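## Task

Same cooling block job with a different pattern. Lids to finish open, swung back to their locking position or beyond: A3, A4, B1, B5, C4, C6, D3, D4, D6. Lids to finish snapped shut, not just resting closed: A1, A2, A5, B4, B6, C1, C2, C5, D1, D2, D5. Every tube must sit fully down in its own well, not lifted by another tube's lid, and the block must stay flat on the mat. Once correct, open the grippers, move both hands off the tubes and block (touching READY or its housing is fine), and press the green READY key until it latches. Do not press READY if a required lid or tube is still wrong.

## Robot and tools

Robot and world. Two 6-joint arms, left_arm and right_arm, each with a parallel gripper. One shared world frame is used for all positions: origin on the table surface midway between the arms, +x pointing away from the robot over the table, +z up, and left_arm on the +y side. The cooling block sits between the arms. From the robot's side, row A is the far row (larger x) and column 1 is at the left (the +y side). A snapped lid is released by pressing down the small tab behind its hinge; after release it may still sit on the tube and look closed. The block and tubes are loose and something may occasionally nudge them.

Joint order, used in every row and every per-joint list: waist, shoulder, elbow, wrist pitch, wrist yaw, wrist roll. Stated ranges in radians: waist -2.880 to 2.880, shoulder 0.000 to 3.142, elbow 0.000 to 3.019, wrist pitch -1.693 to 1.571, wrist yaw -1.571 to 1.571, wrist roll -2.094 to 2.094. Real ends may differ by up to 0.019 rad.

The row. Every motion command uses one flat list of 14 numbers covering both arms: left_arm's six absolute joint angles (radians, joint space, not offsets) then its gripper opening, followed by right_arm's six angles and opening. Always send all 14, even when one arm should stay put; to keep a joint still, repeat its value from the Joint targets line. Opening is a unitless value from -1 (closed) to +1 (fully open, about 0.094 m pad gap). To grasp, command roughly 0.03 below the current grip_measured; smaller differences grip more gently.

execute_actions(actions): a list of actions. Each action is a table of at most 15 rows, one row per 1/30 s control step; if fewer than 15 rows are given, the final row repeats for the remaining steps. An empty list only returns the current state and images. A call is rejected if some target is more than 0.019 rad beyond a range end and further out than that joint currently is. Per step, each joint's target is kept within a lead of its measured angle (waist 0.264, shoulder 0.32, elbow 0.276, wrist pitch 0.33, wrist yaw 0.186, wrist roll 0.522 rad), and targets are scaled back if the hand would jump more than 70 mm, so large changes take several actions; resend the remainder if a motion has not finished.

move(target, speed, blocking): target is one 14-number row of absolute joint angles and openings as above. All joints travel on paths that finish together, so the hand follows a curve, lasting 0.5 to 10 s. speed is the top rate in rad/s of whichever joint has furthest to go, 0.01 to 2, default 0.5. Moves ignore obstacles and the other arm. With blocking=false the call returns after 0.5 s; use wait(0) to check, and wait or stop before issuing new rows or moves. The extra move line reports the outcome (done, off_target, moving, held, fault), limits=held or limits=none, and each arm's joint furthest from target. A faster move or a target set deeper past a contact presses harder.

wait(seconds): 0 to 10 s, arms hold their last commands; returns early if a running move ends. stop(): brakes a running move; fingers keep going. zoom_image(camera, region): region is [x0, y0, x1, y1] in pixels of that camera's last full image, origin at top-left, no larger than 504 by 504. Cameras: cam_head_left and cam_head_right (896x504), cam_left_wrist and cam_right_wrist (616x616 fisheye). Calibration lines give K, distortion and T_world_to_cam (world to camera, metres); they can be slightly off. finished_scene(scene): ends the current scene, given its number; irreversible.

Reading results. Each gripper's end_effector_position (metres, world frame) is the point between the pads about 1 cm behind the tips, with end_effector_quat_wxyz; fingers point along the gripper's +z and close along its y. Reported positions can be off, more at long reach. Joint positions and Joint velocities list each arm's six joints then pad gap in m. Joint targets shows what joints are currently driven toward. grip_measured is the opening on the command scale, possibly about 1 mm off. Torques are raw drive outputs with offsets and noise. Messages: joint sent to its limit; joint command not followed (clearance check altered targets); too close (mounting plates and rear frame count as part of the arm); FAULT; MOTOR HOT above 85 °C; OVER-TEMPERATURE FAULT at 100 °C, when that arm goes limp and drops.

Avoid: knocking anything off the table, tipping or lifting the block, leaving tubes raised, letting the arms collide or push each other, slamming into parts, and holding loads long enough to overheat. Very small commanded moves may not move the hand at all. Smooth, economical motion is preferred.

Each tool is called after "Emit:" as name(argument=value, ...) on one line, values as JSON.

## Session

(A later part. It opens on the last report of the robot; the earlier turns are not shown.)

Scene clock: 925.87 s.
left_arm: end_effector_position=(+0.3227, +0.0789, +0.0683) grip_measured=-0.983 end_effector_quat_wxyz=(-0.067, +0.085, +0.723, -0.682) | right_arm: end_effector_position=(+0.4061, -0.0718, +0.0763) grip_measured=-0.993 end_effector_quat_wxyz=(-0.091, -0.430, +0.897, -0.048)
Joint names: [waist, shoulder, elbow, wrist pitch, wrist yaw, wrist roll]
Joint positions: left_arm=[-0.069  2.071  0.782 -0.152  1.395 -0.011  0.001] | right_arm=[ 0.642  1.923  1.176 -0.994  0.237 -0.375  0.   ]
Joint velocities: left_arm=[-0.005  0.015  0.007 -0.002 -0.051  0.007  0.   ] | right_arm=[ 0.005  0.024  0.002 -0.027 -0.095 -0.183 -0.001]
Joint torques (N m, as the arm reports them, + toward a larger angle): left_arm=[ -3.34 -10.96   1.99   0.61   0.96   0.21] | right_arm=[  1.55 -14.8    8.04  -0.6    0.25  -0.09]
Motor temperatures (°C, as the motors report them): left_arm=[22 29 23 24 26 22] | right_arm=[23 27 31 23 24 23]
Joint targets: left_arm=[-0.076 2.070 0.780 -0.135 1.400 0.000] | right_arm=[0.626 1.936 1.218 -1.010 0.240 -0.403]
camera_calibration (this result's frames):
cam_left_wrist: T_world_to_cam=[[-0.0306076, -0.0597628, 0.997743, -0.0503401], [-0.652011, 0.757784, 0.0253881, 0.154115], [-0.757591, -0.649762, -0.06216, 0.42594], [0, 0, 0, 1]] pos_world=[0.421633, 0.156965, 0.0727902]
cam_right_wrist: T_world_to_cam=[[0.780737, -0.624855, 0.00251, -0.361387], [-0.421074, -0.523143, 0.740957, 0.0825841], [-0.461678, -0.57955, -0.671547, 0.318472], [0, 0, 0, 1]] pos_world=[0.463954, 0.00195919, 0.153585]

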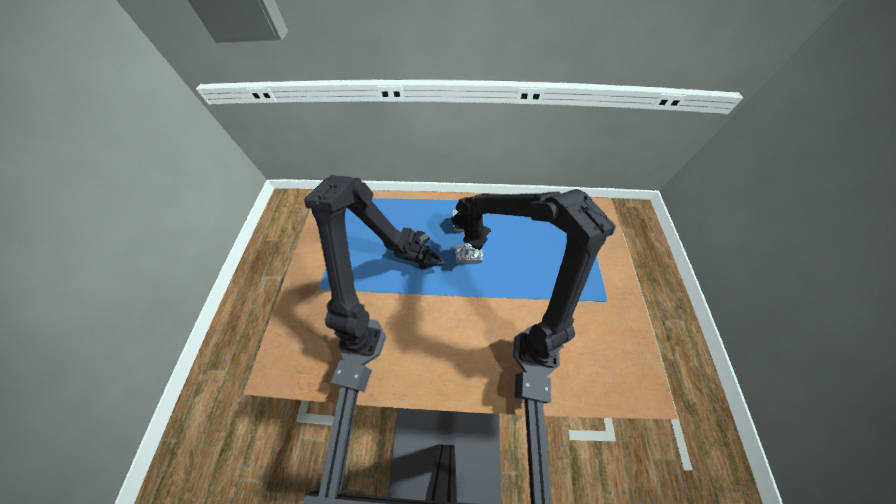

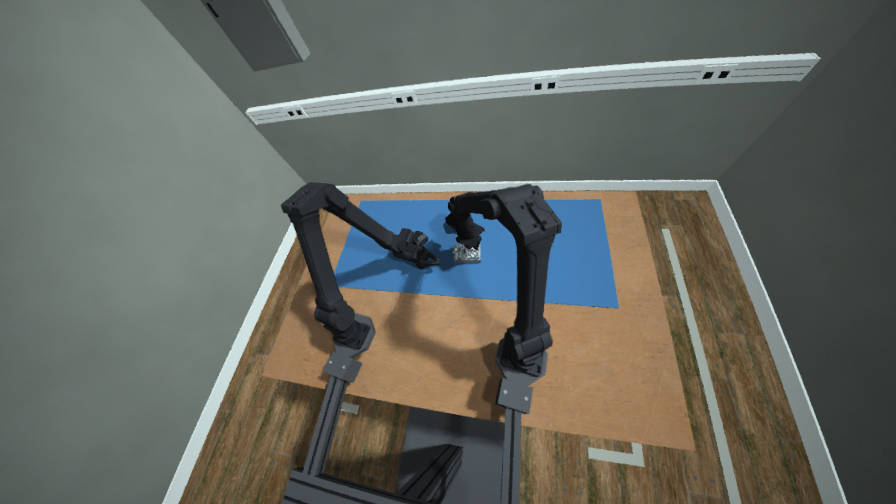

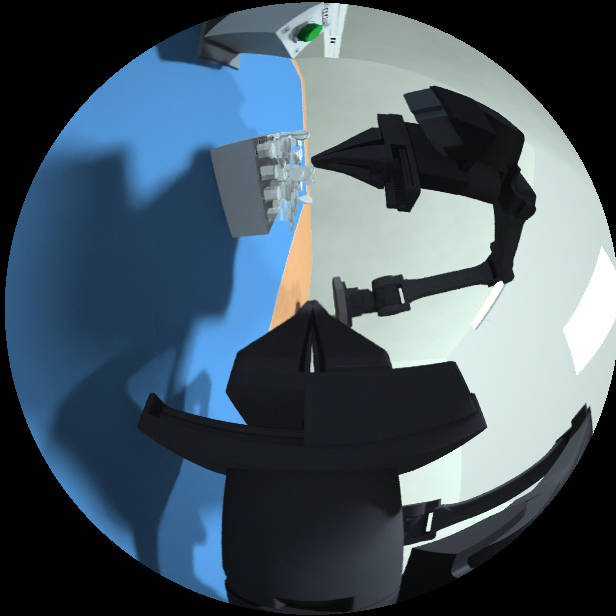

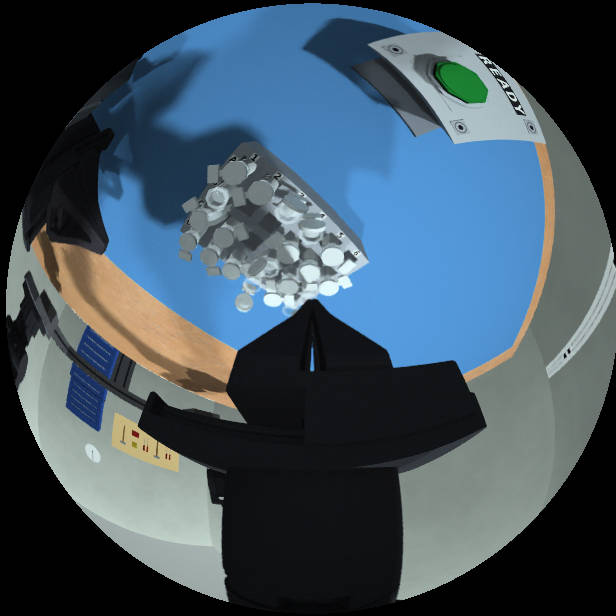

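Emit:
execute_actions(actions=[[[-0.076,2.07,0.78,-0.135,1.4,0,-1,0.635,1.938,1.19,-0.978,0.242,-0.39,-1],[-0.076,2.07,0.78,-0.135,1.4,0,-1,0.635,1.940,1.19,-0.976,0.243,-0.39,-1],[-0.076,2.07,0.78,-0.135,1.4,0,-1,0.635,1.942,1.19,-0.974,0.244,-0.39,-1],[-0.076,2.07,0.78,-0.135,1.4,0,-1,0.635,1.944,1.19,-0.972,0.245,-0.39,-1],[-0.076,2.07,0.78,-0.135,1.4,0,-1,0.635,1.946,1.19,-0.970,0.245,-0.39,-1],[-0.076,2.07,0.78,-0.135,1.4,0,-1,0.635,1.948,1.19,-0.968,0.245,-0.39,-1],[-0.076,2.07,0.78,-0.135,1.4,0,-1,0.635,1.950,1.19,-0.966,0.245,-0.39,-1],[-0.076,2.07,0.78,-0.135,1.4,0,-1,0.635,1.952,1.19,-0.964,0.245,-0.39,-1],[-0.076,2.07,0.78,-0.135,1.4,0,-1,0.635,1.954,1.19,-0.963,0.245,-0.39,-1]]])

Emit:
zoom_image(camera="cam_right_wrist", region=[250, 230, 380, 330])

Scene clock: 933.33 s.
left_arm: end_effector_position=(+0.3227, +0.0789, +0.0683) grip_measured=-0.983 end_effector_quat_wxyz=(-0.067, +0.085, +0.723, -0.682) | right_arm: end_effector_position=(+0.4062, -0.0712, +0.0681) grip_measured=-0.993 end_effector_quat_wxyz=(-0.093, -0.439, +0.892, -0.050)
Joint names: [waist, shoulder, elbow, wrist pitch, wrist yaw, wrist roll]
Joint positions: left_arm=[-0.069  2.071  0.782 -0.152  1.395 -0.011  0.001] | right_arm=[ 0.642  1.941  1.176 -0.979  0.242 -0.394  0.   ]
Joint velocities: left_arm=[-0.015 -0.005  0.022 -0.007  0.007 -0.066 -0.001] | right_arm=[-0.005  0.015  0.002 -0.017  0.007  0.007 -0.   ]
Joint torques (N m, as the arm reports them, + toward a larger angle): left_arm=[ -3.39 -11.16   1.98   0.55   0.95   0.2 ] | right_arm=[  2.85 -13.8    6.1    0.41   0.2    0.  ]
Motor temperatures (°C, as the motors report them): left_arm=[22 29 23 24 26 22] | right_arm=[23 27 32 23 24 23]
Joint targets: left_arm=[-0.076 2.070 0.780 -0.135 1.400 -0.000] | right_arm=[0.635 1.954 1.190 -0.963 0.245 -0.390]
camera_calibration (this result's frames):
cam_left_wrist: T_world_to_cam=[[-0.0306076, -0.0597628, 0.997743, -0.0503401], [-0.652011, 0.757784, 0.0253881, 0.154115], [-0.757591, -0.649762, -0.06216, 0.42594], [0, 0, 0, 1]] pos_world=[0.421633, 0.156965, 0.0727902]
cam_right_wrist: T_world_to_cam=[[0.793108, -0.60908, 0.00133152, -0.364867], [-0.407566, -0.529081, 0.744287, 0.0828393], [-0.452626, -0.590843, -0.667859, 0.308547], [0, 0, 0, 1]] pos_world=[0.462797, 0.00389835, 0.144895]

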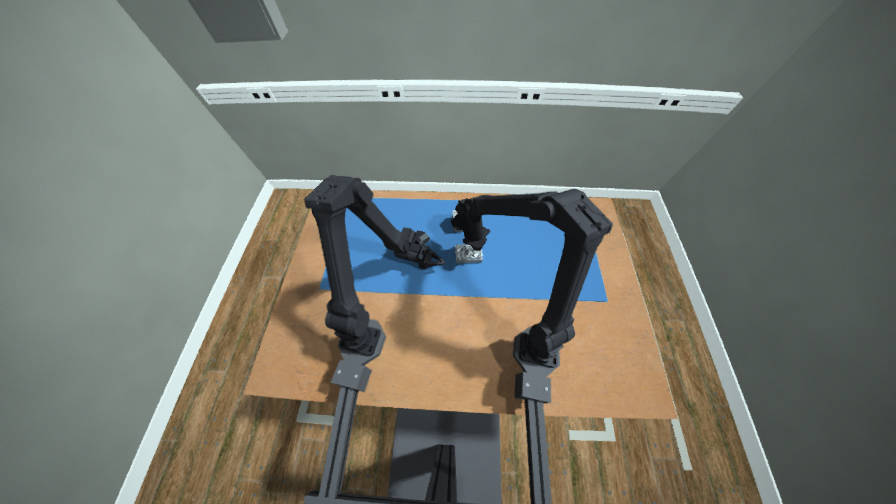

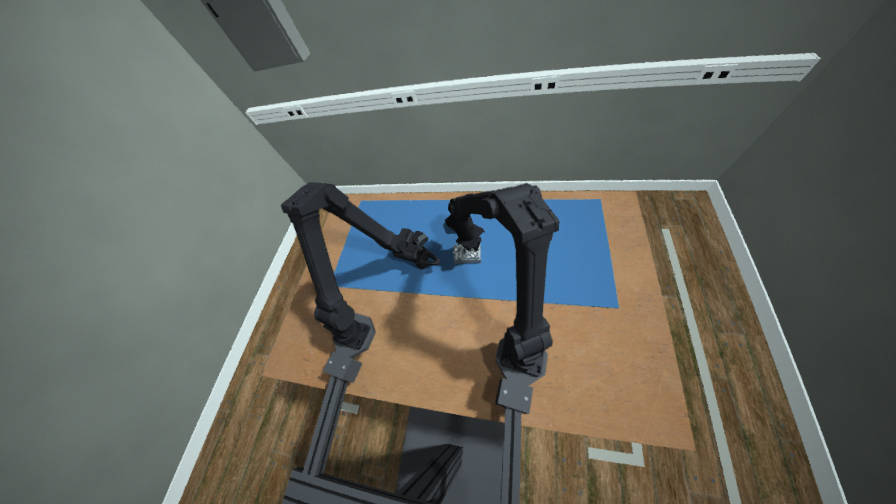

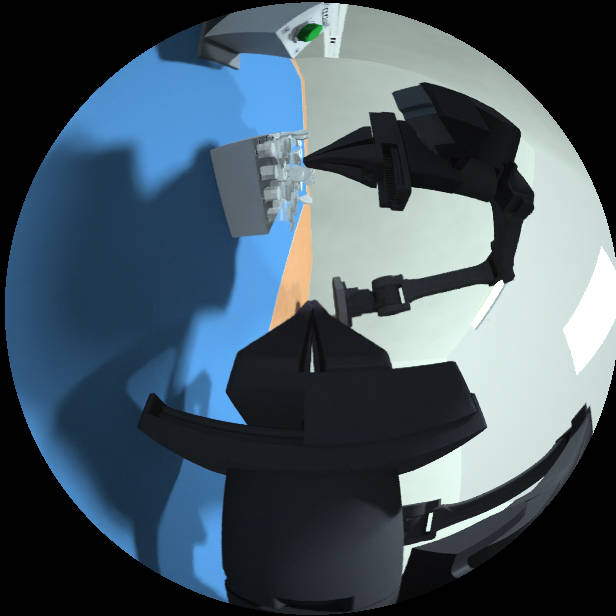

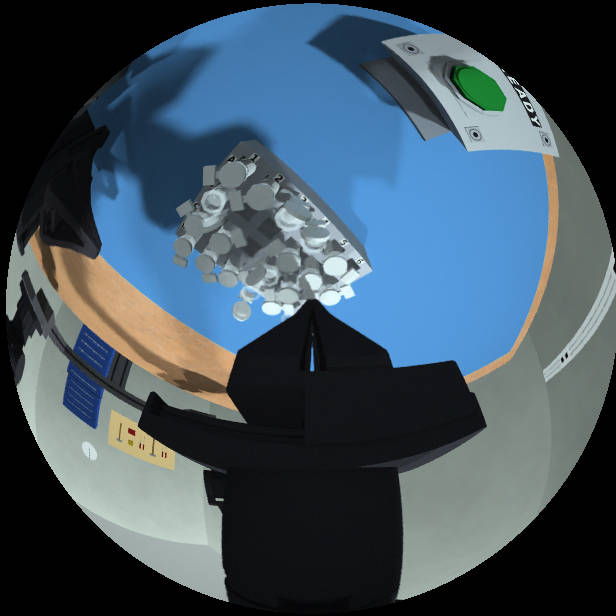

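Region (250, 230, 380, 330) of cam_right_wrist's 616x616 image, scaled by 3.877, with more detail than that image has; it fills the top 388 rows of this view, and the rest is white.

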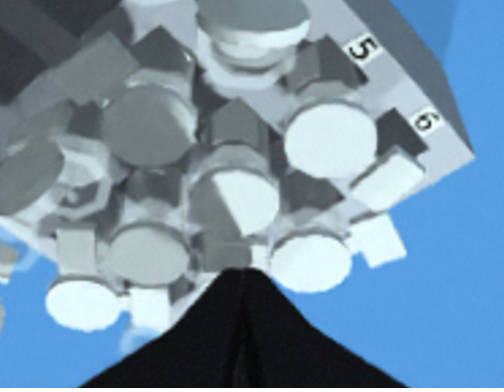

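Emit:
execute_actions(actions=[[[-0.076,2.07,0.78,-0.135,1.4,0,-1,0.635,1.954,1.19,-0.996,0.242,-0.39,-1],[-0.076,2.07,0.78,-0.135,1.4,0,-1,0.635,1.954,1.19,-0.998,0.242,-0.39,-1],[-0.076,2.07,0.78,-0.135,1.4,0,-1,0.635,1.954,1.19,-1.000,0.242,-0.39,-1],[-0.076,2.07,0.78,-0.135,1.4,0,-1,0.635,1.954,1.19,-1.002,0.242,-0.39,-1],[-0.076,2.07,0.78,-0.135,1.4,0,-1,0.635,1.954,1.19,-1.002,0.242,-0.39,-1],[-0.076,2.07,0.78,-0.135,1.4,0,-1,0.635,1.956,1.19,-1.002,0.242,-0.39,-1],[-0.076,2.07,0.78,-0.135,1.4,0,-1,0.635,1.958,1.19,-1.002,0.242,-0.39,-1],[-0.076,2.07,0.78,-0.135,1.4,0,-1,0.635,1.960,1.19,-0.99,0.242,-0.39,-1],[-0.076,2.07,0.78,-0.135,1.4,0,-1,0.635,1.961,1.19,-0.99,0.242,-0.39,-1]]])

Emit:
zoom_image(camera="cam_right_wrist", region=[270, 260, 350, 320])

Scene clock: 944.50 s.
left_arm: end_effector_position=(+0.3227, +0.0789, +0.0683) grip_measured=-0.983 end_effector_quat_wxyz=(-0.067, +0.085, +0.723, -0.682) | right_arm: end_effector_position=(+0.4042, -0.0720, +0.0668) grip_measured=-0.993 end_effector_quat_wxyz=(-0.097, -0.440, +0.891, -0.050)
Joint names: [waist, shoulder, elbow, wrist pitch, wrist yaw, wrist roll]
Joint positions: left_arm=[-0.069  2.071  0.782 -0.152  1.395 -0.011  0.001] | right_arm=[ 0.642  1.945  1.176 -0.985  0.242 -0.394  0.   ]
Joint velocities: left_arm=[-0.005 -0.015  0.017 -0.007 -0.007  0.007 -0.001] | right_arm=[ 0.005  0.005 -0.012 -0.012 -0.022 -0.007  0.   ]
Joint torques (N m, as the arm reports them, + toward a larger angle): left_arm=[ -3.21 -10.99   2.02   0.53   0.96   0.21] | right_arm=[  2.06 -14.31   5.96  -0.37   0.09  -0.02]
Motor temperatures (°C, as the motors report them): left_arm=[22 29 23 24 26 22] | right_arm=[23 27 32 23 24 23]
Joint targets: left_arm=[-0.076 2.070 0.780 -0.135 1.400 0.000] | right_arm=[0.635 1.961 1.190 -0.990 0.242 -0.390]
camera_calibration (this result's frames):
cam_left_wrist: T_world_to_cam=[[-0.0306076, -0.0597628, 0.997743, -0.0503401], [-0.652011, 0.757784, 0.0253881, 0.154115], [-0.757591, -0.649762, -0.06216, 0.42594], [0, 0, 0, 1]] pos_world=[0.421633, 0.156965, 0.0727902]
cam_right_wrist: T_world_to_cam=[[0.794005, -0.607905, -0.00279199, -0.363787], [-0.400291, -0.52628, 0.750198, 0.079458], [-0.457518, -0.594543, -0.661208, 0.307543], [0, 0, 0, 1]] pos_world=[0.461362, 0.00351702, 0.142725]

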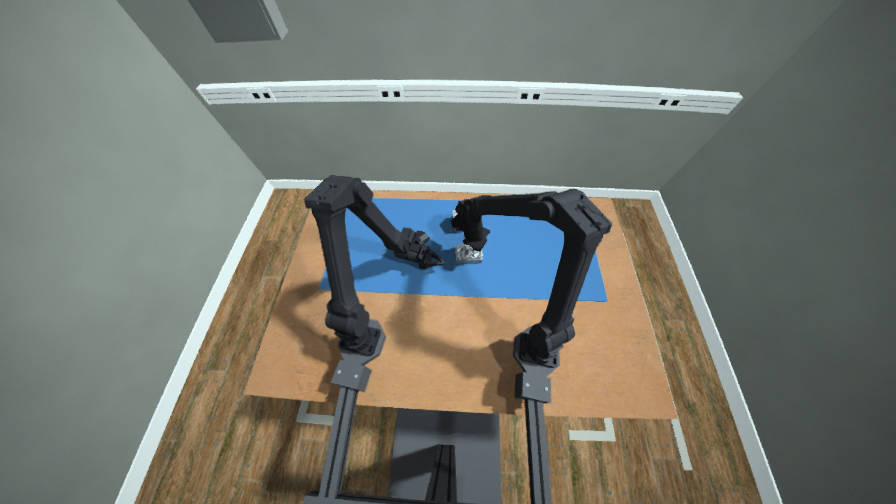

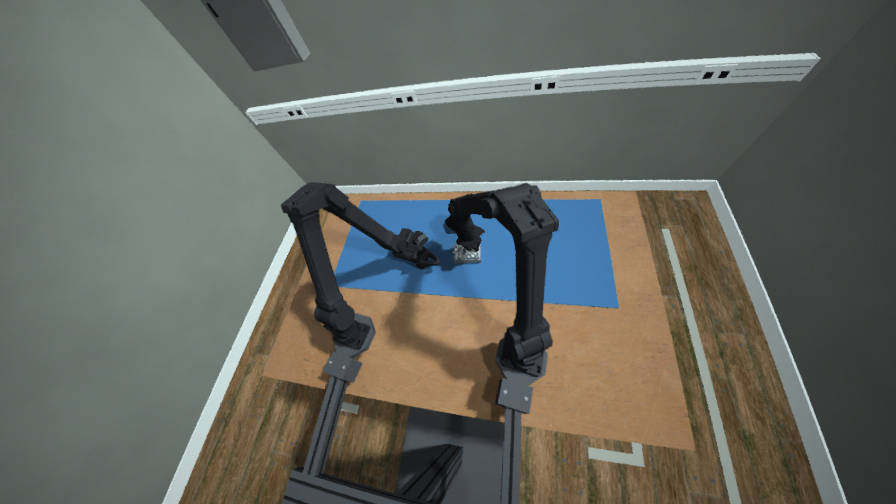

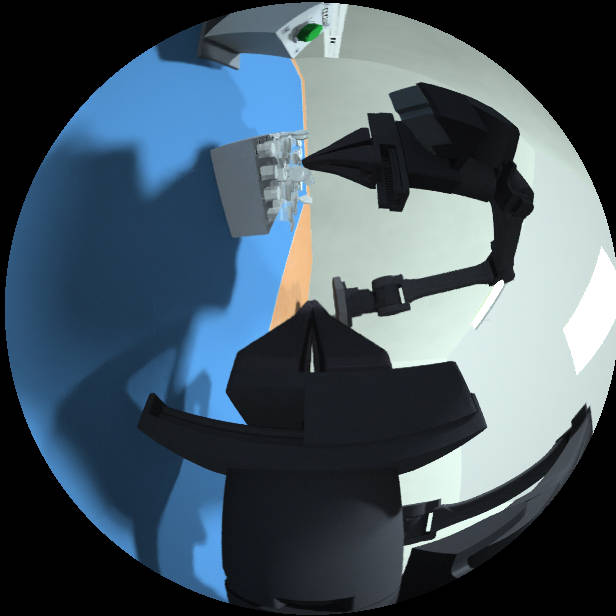

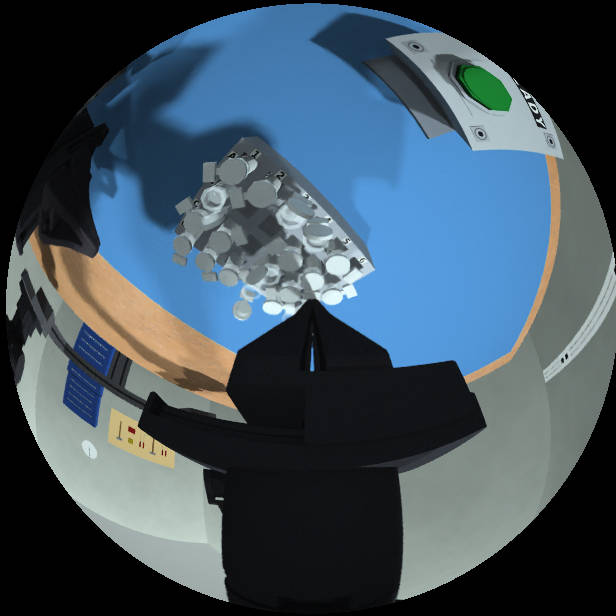

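Region (270, 260, 350, 320) of cam_right_wrist's 616x616 image, scaled by 6.300, with more detail than that image has; it fills the top 378 rows of this view, and the rest is white.

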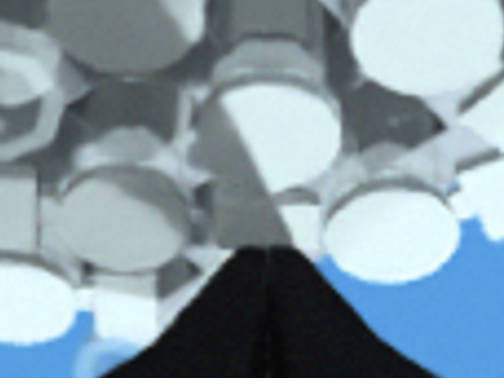

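Emit:
execute_actions(actions=[[[-0.076,2.07,0.78,-0.135,1.4,0,-1,0.638,1.958,1.175,-0.968,0.240,-0.39,-1],[-0.076,2.07,0.78,-0.135,1.4,0,-1,0.638,1.958,1.175,-0.965,0.240,-0.39,-1],[-0.076,2.07,0.78,-0.135,1.4,0,-1,0.638,1.958,1.175,-0.965,0.240,-0.39,-1],[-0.076,2.07,0.78,-0.135,1.4,0,-1,0.638,1.964,1.175,-0.965,0.240,-0.39,-1],[-0.076,2.07,0.78,-0.135,1.4,0,-1,0.638,1.970,1.172,-0.965,0.240,-0.39,-1],[-0.076,2.07,0.78,-0.135,1.4,0,-1,0.638,1.978,1.172,-0.963,0.240,-0.39,-1],[-0.076,2.07,0.78,-0.135,1.4,0,-1,0.638,1.986,1.172,-0.961,0.240,-0.39,-1],[-0.076,2.07,0.78,-0.135,1.4,0,-1,0.638,1.994,1.172,-0.959,0.240,-0.39,-1],[-0.076,2.07,0.78,-0.135,1.4,0,-1,0.638,2.002,1.172,-0.957,0.240,-0.39,-1],[-0.076,2.07,0.78,-0.135,1.4,0,-1,0.638,2.010,1.172,-0.955,0.240,-0.39,-1],[-0.076,2.07,0.78,-0.135,1.4,0,-1,0.638,2.018,1.172,-0.955,0.240,-0.39,-1],[-0.076,2.07,0.78,-0.135,1.4,0,-1,0.638,2.026,1.172,-0.955,0.240,-0.39,-1],[-0.076,2.07,0.78,-0.135,1.4,0,-1,0.638,2.026,1.172,-0.955,0.240,-0.39,-1],[-0.076,2.07,0.78,-0.135,1.4,0,-1,0.638,1.965,1.172,-0.970,0.240,-0.39,-1]]])

Emit:
zoom_image(camera="cam_right_wrist", region=[260, 250, 360, 325])

Scene clock: 954.63 s.
left_arm: end_effector_position=(+0.3227, +0.0789, +0.0683) grip_measured=-0.983 end_effector_quat_wxyz=(-0.067, +0.085, +0.723, -0.682) | right_arm: end_effector_position=(+0.4046, -0.0722, +0.0657) grip_measured=-0.993 end_effector_quat_wxyz=(-0.097, -0.440, +0.891, -0.051)
Joint names: [waist, shoulder, elbow, wrist pitch, wrist yaw, wrist roll]
Joint positions: left_arm=[-0.069  2.071  0.782 -0.152  1.395 -0.011  0.001] | right_arm=[ 0.642  1.947  1.176 -0.982  0.245 -0.394  0.   ]
Joint velocities: left_arm=[-0.005 -0.005  0.002  0.012 -0.007 -0.007 -0.001] | right_arm=[-0.005 -0.024 -0.012 -0.002 -0.081 -0.081 -0.001]
Joint torques (N m, as the arm reports them, + toward a larger angle): left_arm=[ -3.15 -11.04   2.02   0.5    0.96   0.23] | right_arm=[  1.81 -14.11   4.6    0.33  -0.06  -0.08]
Motor temperatures (°C, as the motors report them): left_arm=[22 29 23 24 26 22] | right_arm=[23 27 32 23 24 23]
Joint targets: left_arm=[-0.076 2.070 0.780 -0.135 1.400 -0.000] | right_arm=[0.638 1.965 1.172 -0.970 0.240 -0.390]
camera_calibration (this result's frames):
cam_left_wrist: T_world_to_cam=[[-0.0306076, -0.0597628, 0.997743, -0.0503401], [-0.652011, 0.757784, 0.0253881, 0.154115], [-0.757591, -0.649762, -0.06216, 0.42594], [0, 0, 0, 1]] pos_world=[0.421633, 0.156965, 0.0727902]
cam_right_wrist: T_world_to_cam=[[0.794308, -0.607516, 0.000275563, -0.364543], [-0.401636, -0.524786, 0.750526, 0.080987], [-0.455811, -0.596259, -0.660841, 0.306107], [0, 0, 0, 1]] pos_world=[0.461614, 0.00355463, 0.141606]

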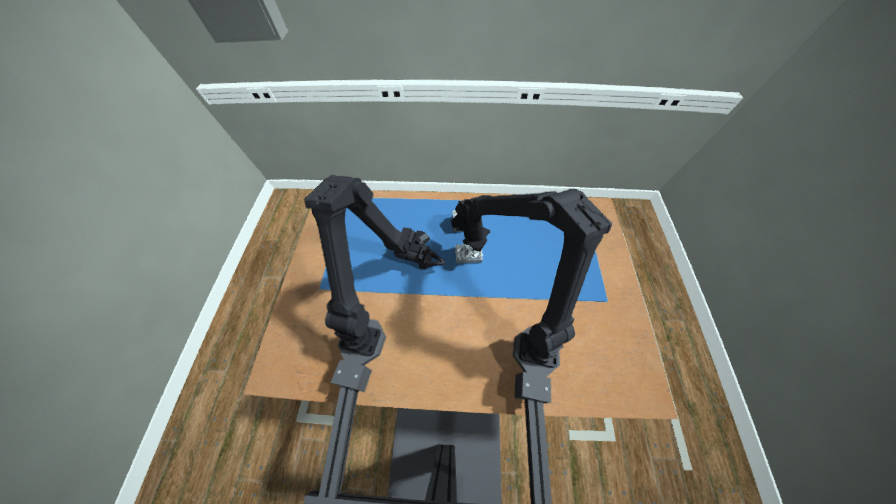

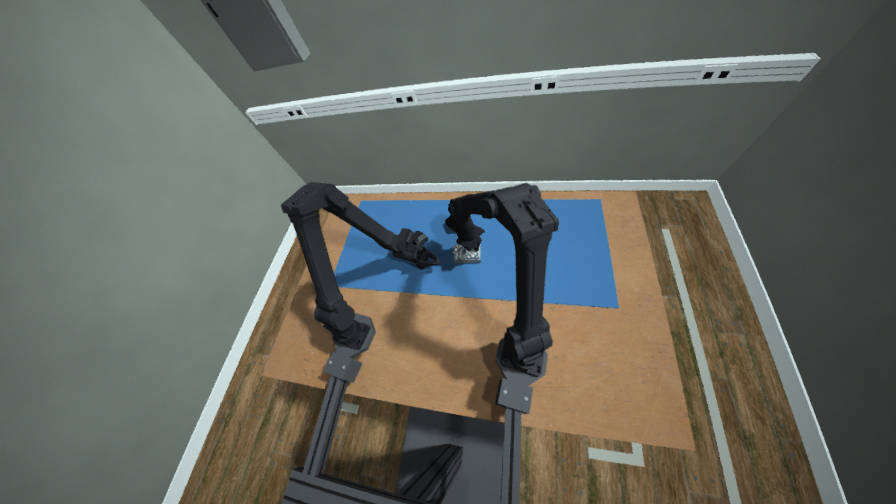

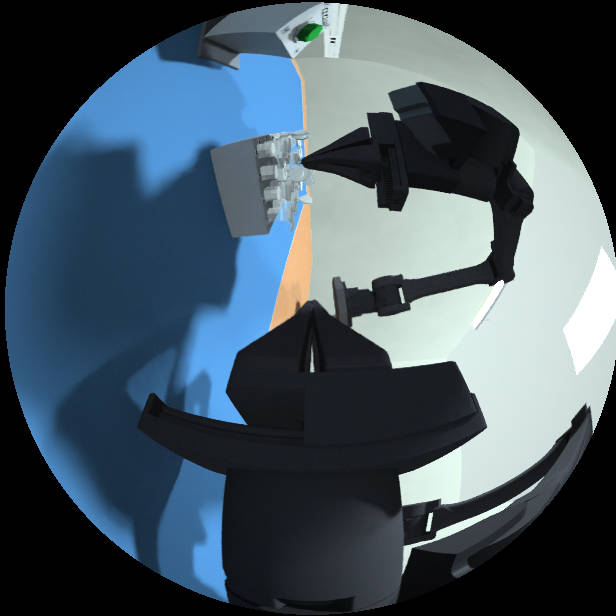

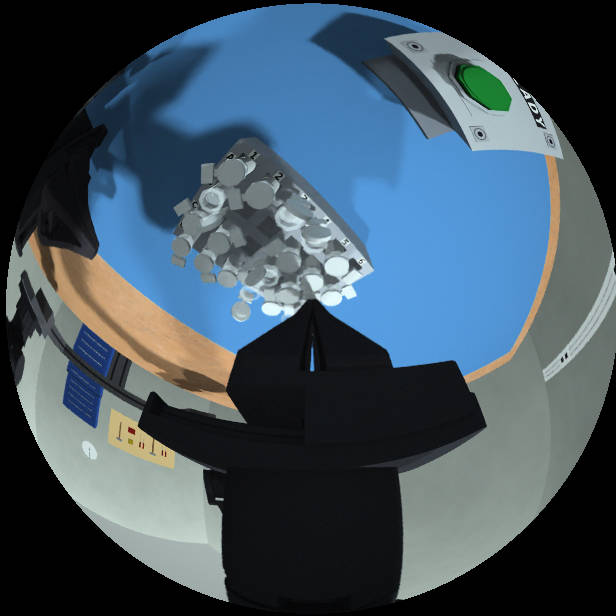

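Region (260, 250, 360, 325) of cam_right_wrist's 616x616 image, scaled by 5.040, with more detail than that image has; it fills the top 378 rows of this view, and the rest is white.

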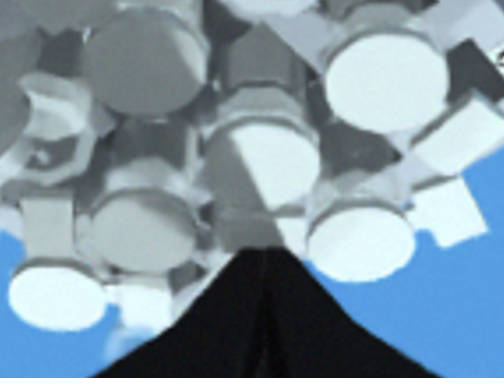

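Emit:
execute_actions(actions=[[[-0.076,2.07,0.78,-0.135,1.4,0,-1,0.638,1.975,1.172,-0.966,0.240,-0.39,-1],[-0.076,2.07,0.78,-0.135,1.4,0,-1,0.638,1.987,1.172,-0.963,0.239,-0.39,-1],[-0.076,2.07,0.78,-0.135,1.4,0,-1,0.638,1.999,1.172,-0.960,0.238,-0.39,-1],[-0.076,2.07,0.78,-0.135,1.4,0,-1,0.638,2.011,1.172,-0.957,0.237,-0.39,-1],[-0.076,2.07,0.78,-0.135,1.4,0,-1,0.638,2.021,1.172,-0.955,0.236,-0.39,-1],[-0.076,2.07,0.78,-0.135,1.4,0,-1,0.638,2.029,1.172,-0.953,0.236,-0.39,-1],[-0.076,2.07,0.78,-0.135,1.4,0,-1,0.638,2.036,1.172,-0.952,0.236,-0.39,-1],[-0.076,2.07,0.78,-0.135,1.4,0,-1,0.638,2.043,1.172,-0.951,0.236,-0.39,-1],[-0.076,2.07,0.78,-0.135,1.4,0,-1,0.638,2.050,1.172,-0.950,0.236,-0.39,-1],[-0.076,2.07,0.78,-0.135,1.4,0,-1,0.638,2.050,1.172,-0.950,0.236,-0.39,-1],[-0.076,2.07,0.78,-0.135,1.4,0,-1,0.638,1.968,1.172,-0.970,0.242,-0.39,-1]]])

Emit:
zoom_image(camera="cam_right_wrist", region=[260, 250, 360, 325])

Scene clock: 966.27 s.
left_arm: end_effector_position=(+0.3227, +0.0789, +0.0683) grip_measured=-0.983 end_effector_quat_wxyz=(-0.067, +0.085, +0.723, -0.682) | right_arm: end_effector_position=(+0.4056, -0.0706, +0.0638) grip_measured=-0.993 end_effector_quat_wxyz=(-0.095, -0.440, +0.891, -0.051)
Joint names: [waist, shoulder, elbow, wrist pitch, wrist yaw, wrist roll]
Joint positions: left_arm=[-0.069  2.071  0.782 -0.152  1.395 -0.011  0.001] | right_arm=[ 0.644  1.952  1.178 -0.977  0.245 -0.394  0.   ]
Joint velocities: left_arm=[ 0.005 -0.005 -0.017  0.002 -0.037 -0.022  0.   ] | right_arm=[-0.015 -0.005  0.007 -0.012 -0.051 -0.066  0.001]
Joint torques (N m, as the arm reports them, + toward a larger angle): left_arm=[ -3.39 -10.77   2.06   0.57   0.97   0.22] | right_arm=[  2.5  -13.86   4.49   0.    -0.04  -0.04]
Motor temperatures (°C, as the motors report them): left_arm=[22 29 23 24 26 22] | right_arm=[23 27 31 23 24 23]
Joint targets: left_arm=[-0.076 2.070 0.780 -0.135 1.400 0.000] | right_arm=[0.638 1.968 1.172 -0.970 0.242 -0.390]
camera_calibration (this result's frames):
cam_left_wrist: T_world_to_cam=[[-0.0306076, -0.0597628, 0.997743, -0.0503401], [-0.652011, 0.757784, 0.0253881, 0.154115], [-0.757591, -0.649762, -0.06216, 0.42594], [0, 0, 0, 1]] pos_world=[0.421633, 0.156965, 0.0727902]
cam_right_wrist: T_world_to_cam=[[0.794979, -0.606636, 0.00145742, -0.364592], [-0.402947, -0.526251, 0.748795, 0.0842109], [-0.453479, -0.595863, -0.6628, 0.305427], [0, 0, 0, 1]] pos_world=[0.46228, 0.00513408, 0.139912]

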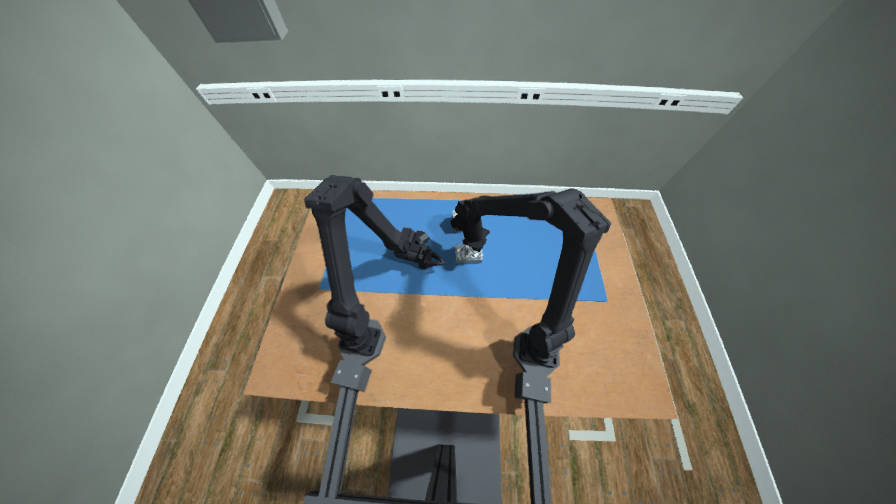

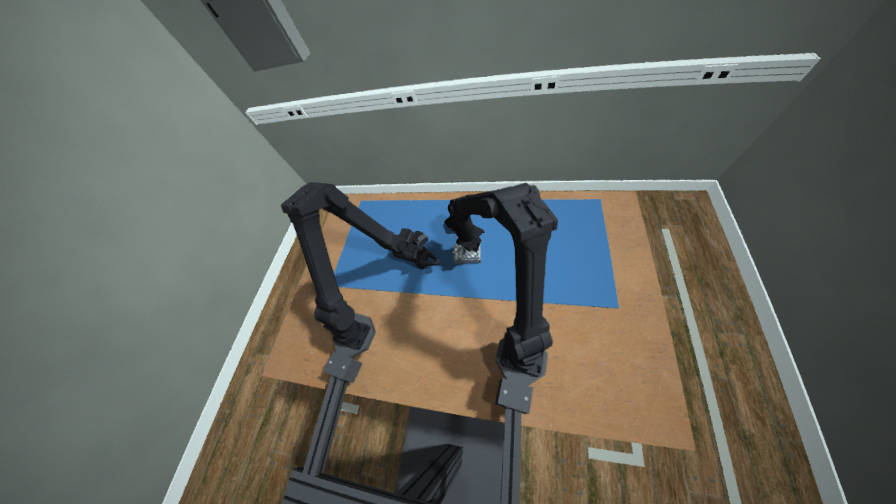

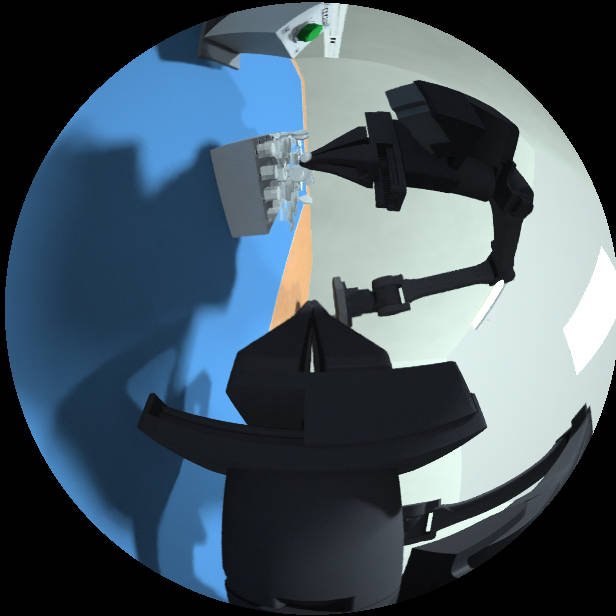

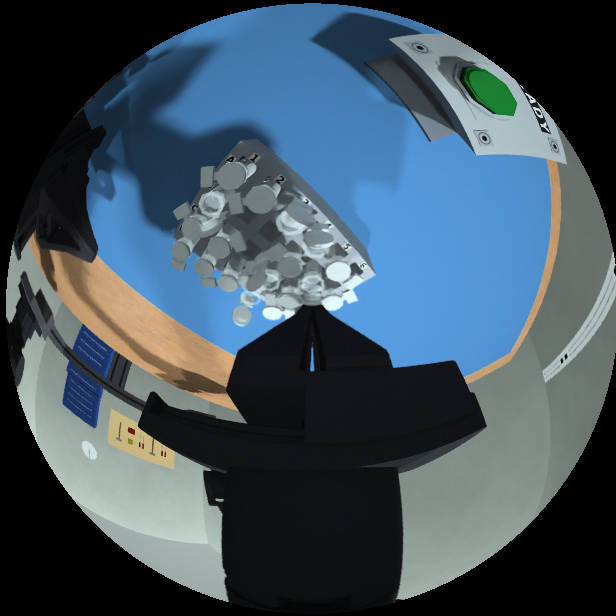

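Region (260, 250, 360, 325) of cam_right_wrist's 616x616 image, scaled by 5.040, with more detail than that image has; it fills the top 378 rows of this view, and the rest is white.

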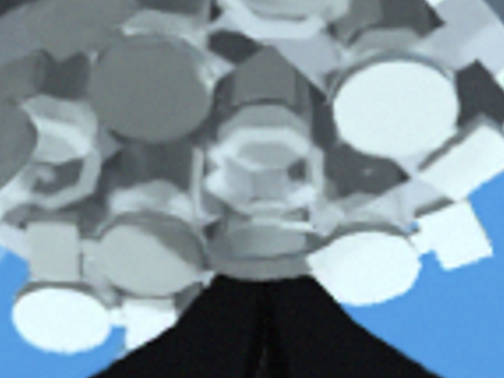

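Emit:
execute_actions(actions=[[[-0.076,2.07,0.78,-0.135,1.4,0,-1,0.640,1.942,1.175,-0.994,0.245,-0.39,-1],[-0.076,2.07,0.78,-0.135,1.4,0,-1,0.640,1.938,1.175,-0.996,0.245,-0.39,-1],[-0.076,2.07,0.78,-0.135,1.4,0,-1,0.640,1.934,1.175,-0.998,0.245,-0.39,-1],[-0.076,2.07,0.78,-0.135,1.4,0,-1,0.640,1.930,1.175,-1.000,0.245,-0.39,-1],[-0.076,2.07,0.78,-0.135,1.4,0,-1,0.640,1.926,1.175,-1.002,0.245,-0.39,-1],[-0.076,2.07,0.78,-0.135,1.4,0,-1,0.640,1.922,1.175,-1.004,0.245,-0.39,-1],[-0.076,2.07,0.78,-0.135,1.4,0,-1,0.640,1.918,1.175,-1.006,0.245,-0.39,-1],[-0.076,2.07,0.78,-0.135,1.4,0,-1,0.640,1.914,1.175,-1.008,0.245,-0.39,-1],[-0.076,2.07,0.78,-0.135,1.4,0,-1,0.640,1.910,1.175,-1.010,0.245,-0.39,-1],[-0.076,2.07,0.78,-0.135,1.4,0,-1,0.640,1.906,1.175,-1.012,0.245,-0.39,-1],[-0.076,2.07,0.78,-0.135,1.4,0,-1,0.640,1.902,1.175,-1.012,0.245,-0.39,-1],[-0.076,2.07,0.78,-0.135,1.4,0,-1,0.640,1.898,1.175,-1.012,0.245,-0.39,-1],[-0.076,2.07,0.78,-0.135,1.4,0,-1,0.640,1.894,1.175,-1.012,0.245,-0.39,-1],[-0.076,2.07,0.78,-0.135,1.4,0,-1,0.640,1.890,1.175,-1.012,0.245,-0.39,-1],[-0.076,2.07,0.78,-0.135,1.4,0,-1,0.640,1.888,1.175,-1.012,0.245,-0.39,-1]]])

Emit:
zoom_image(camera="cam_right_wrist", region=[250, 230, 380, 330])

Emit:
zoom_image(camera="cam_left_wrist", region=[240, 120, 350, 240])

Scene clock: 984.33 s.
left_arm: end_effector_position=(+0.3227, +0.0789, +0.0683) grip_measured=-0.983 end_effector_quat_wxyz=(-0.067, +0.085, +0.723, -0.682) | right_arm: end_effector_position=(+0.4107, -0.0716, +0.0855) grip_measured=-0.993 end_effector_quat_wxyz=(-0.081, -0.438, +0.894, -0.051)
Joint names: [waist, shoulder, elbow, wrist pitch, wrist yaw, wrist roll]
Joint positions: left_arm=[-0.069  2.071  0.782 -0.152  1.395 -0.011  0.001] | right_arm=[ 0.644  1.903  1.178 -0.996  0.245 -0.394  0.   ]
Joint velocities: left_arm=[ 0.005 -0.005 -0.012  0.017  0.007 -0.037  0.   ] | right_arm=[-0.005 -0.132 -0.007 -0.017 -0.037  0.11  -0.   ]
Joint torques (N m, as the arm reports them, + toward a larger angle): left_arm=[ -3.2  -10.74   1.87   0.57   0.95   0.22] | right_arm=[  2.12 -15.74   5.17  -0.94   0.12   0.01]
Motor temperatures (°C, as the motors report them): left_arm=[22 29 23 24 26 22] | right_arm=[23 27 31 23 24 23]
Joint targets: left_arm=[-0.076 2.070 0.780 -0.135 1.400 0.000] | right_arm=[0.640 1.888 1.175 -1.012 0.245 -0.390]
camera_calibration (this result's frames):
cam_left_wrist: T_world_to_cam=[[-0.0306076, -0.0597628, 0.997743, -0.0503401], [-0.652011, 0.757784, 0.0253881, 0.154115], [-0.757591, -0.649762, -0.06216, 0.42594], [0, 0, 0, 1]] pos_world=[0.421633, 0.156965, 0.0727902]
cam_right_wrist: T_world_to_cam=[[0.792069, -0.610275, 0.0137872, -0.369428], [-0.424573, -0.53454, 0.730756, 0.0792965], [-0.438593, -0.584663, -0.682499, 0.317894], [0, 0, 0, 1]] pos_world=[0.465705, 0.00279564, 0.164109]

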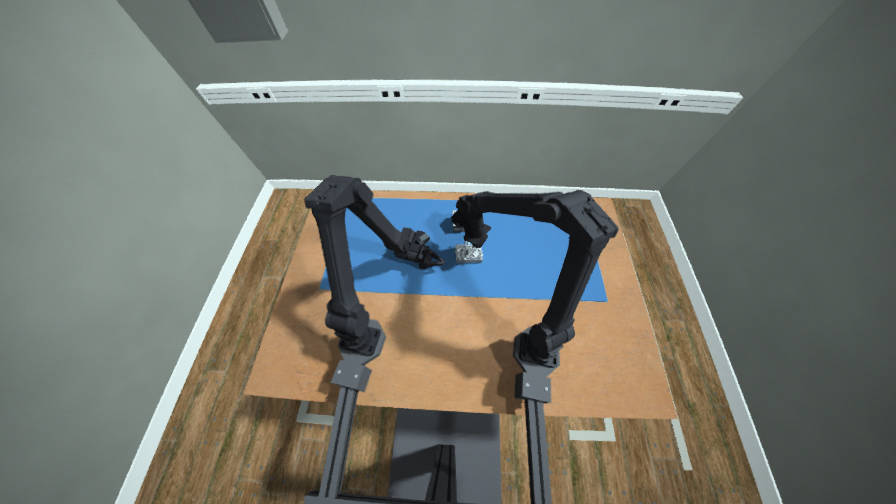

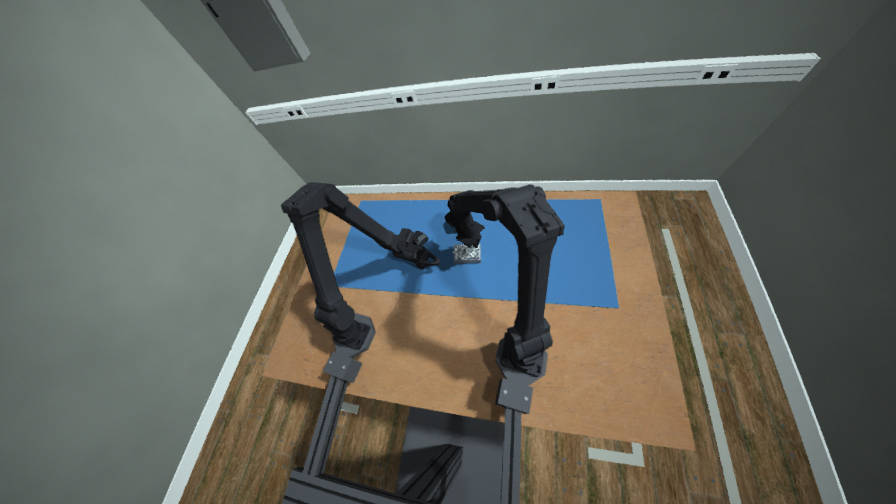

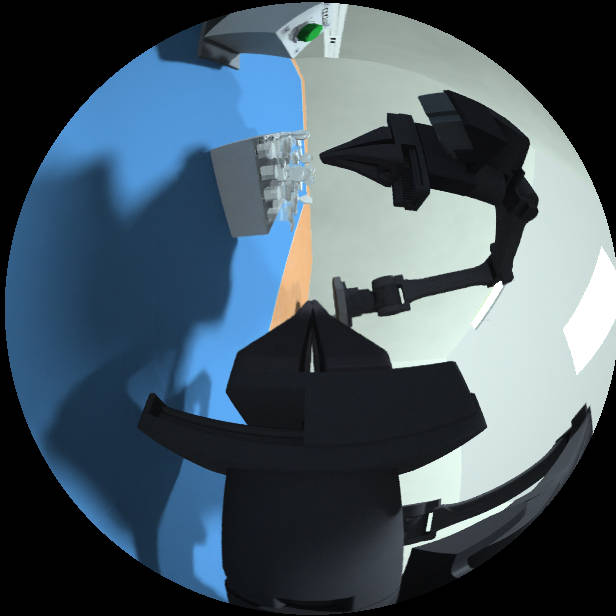

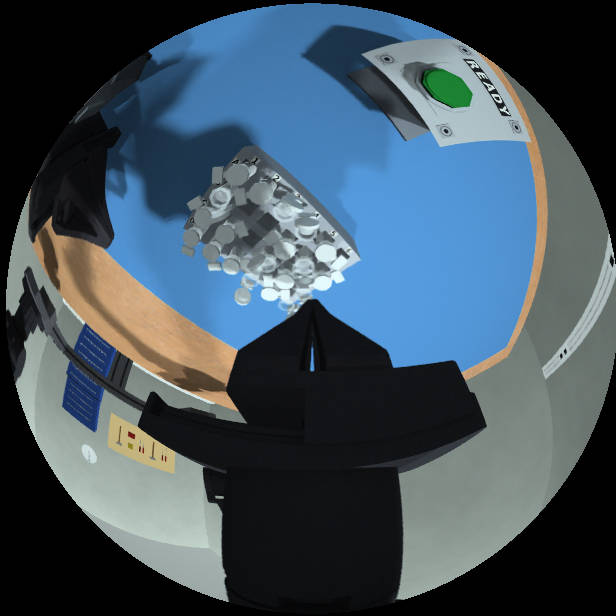

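Region (250, 230, 380, 330) of cam_right_wrist's 616x616 image, scaled by 3.877, with more detail than that image has; it fills the top 388 rows of this view, and the rest is white.

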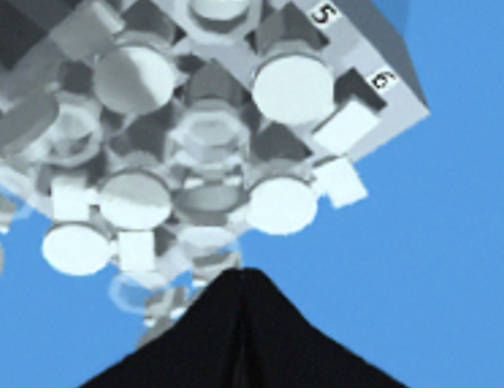

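Region (240, 120, 350, 240) of cam_left_wrist's 616x616 image, scaled by 4.200, with more detail than that image has; it fills the left 462 columns of this view, and the rest is white.

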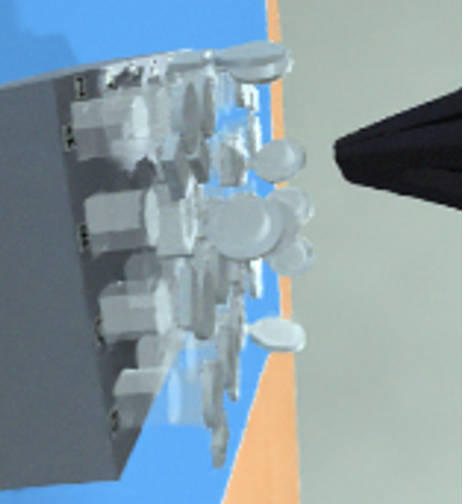

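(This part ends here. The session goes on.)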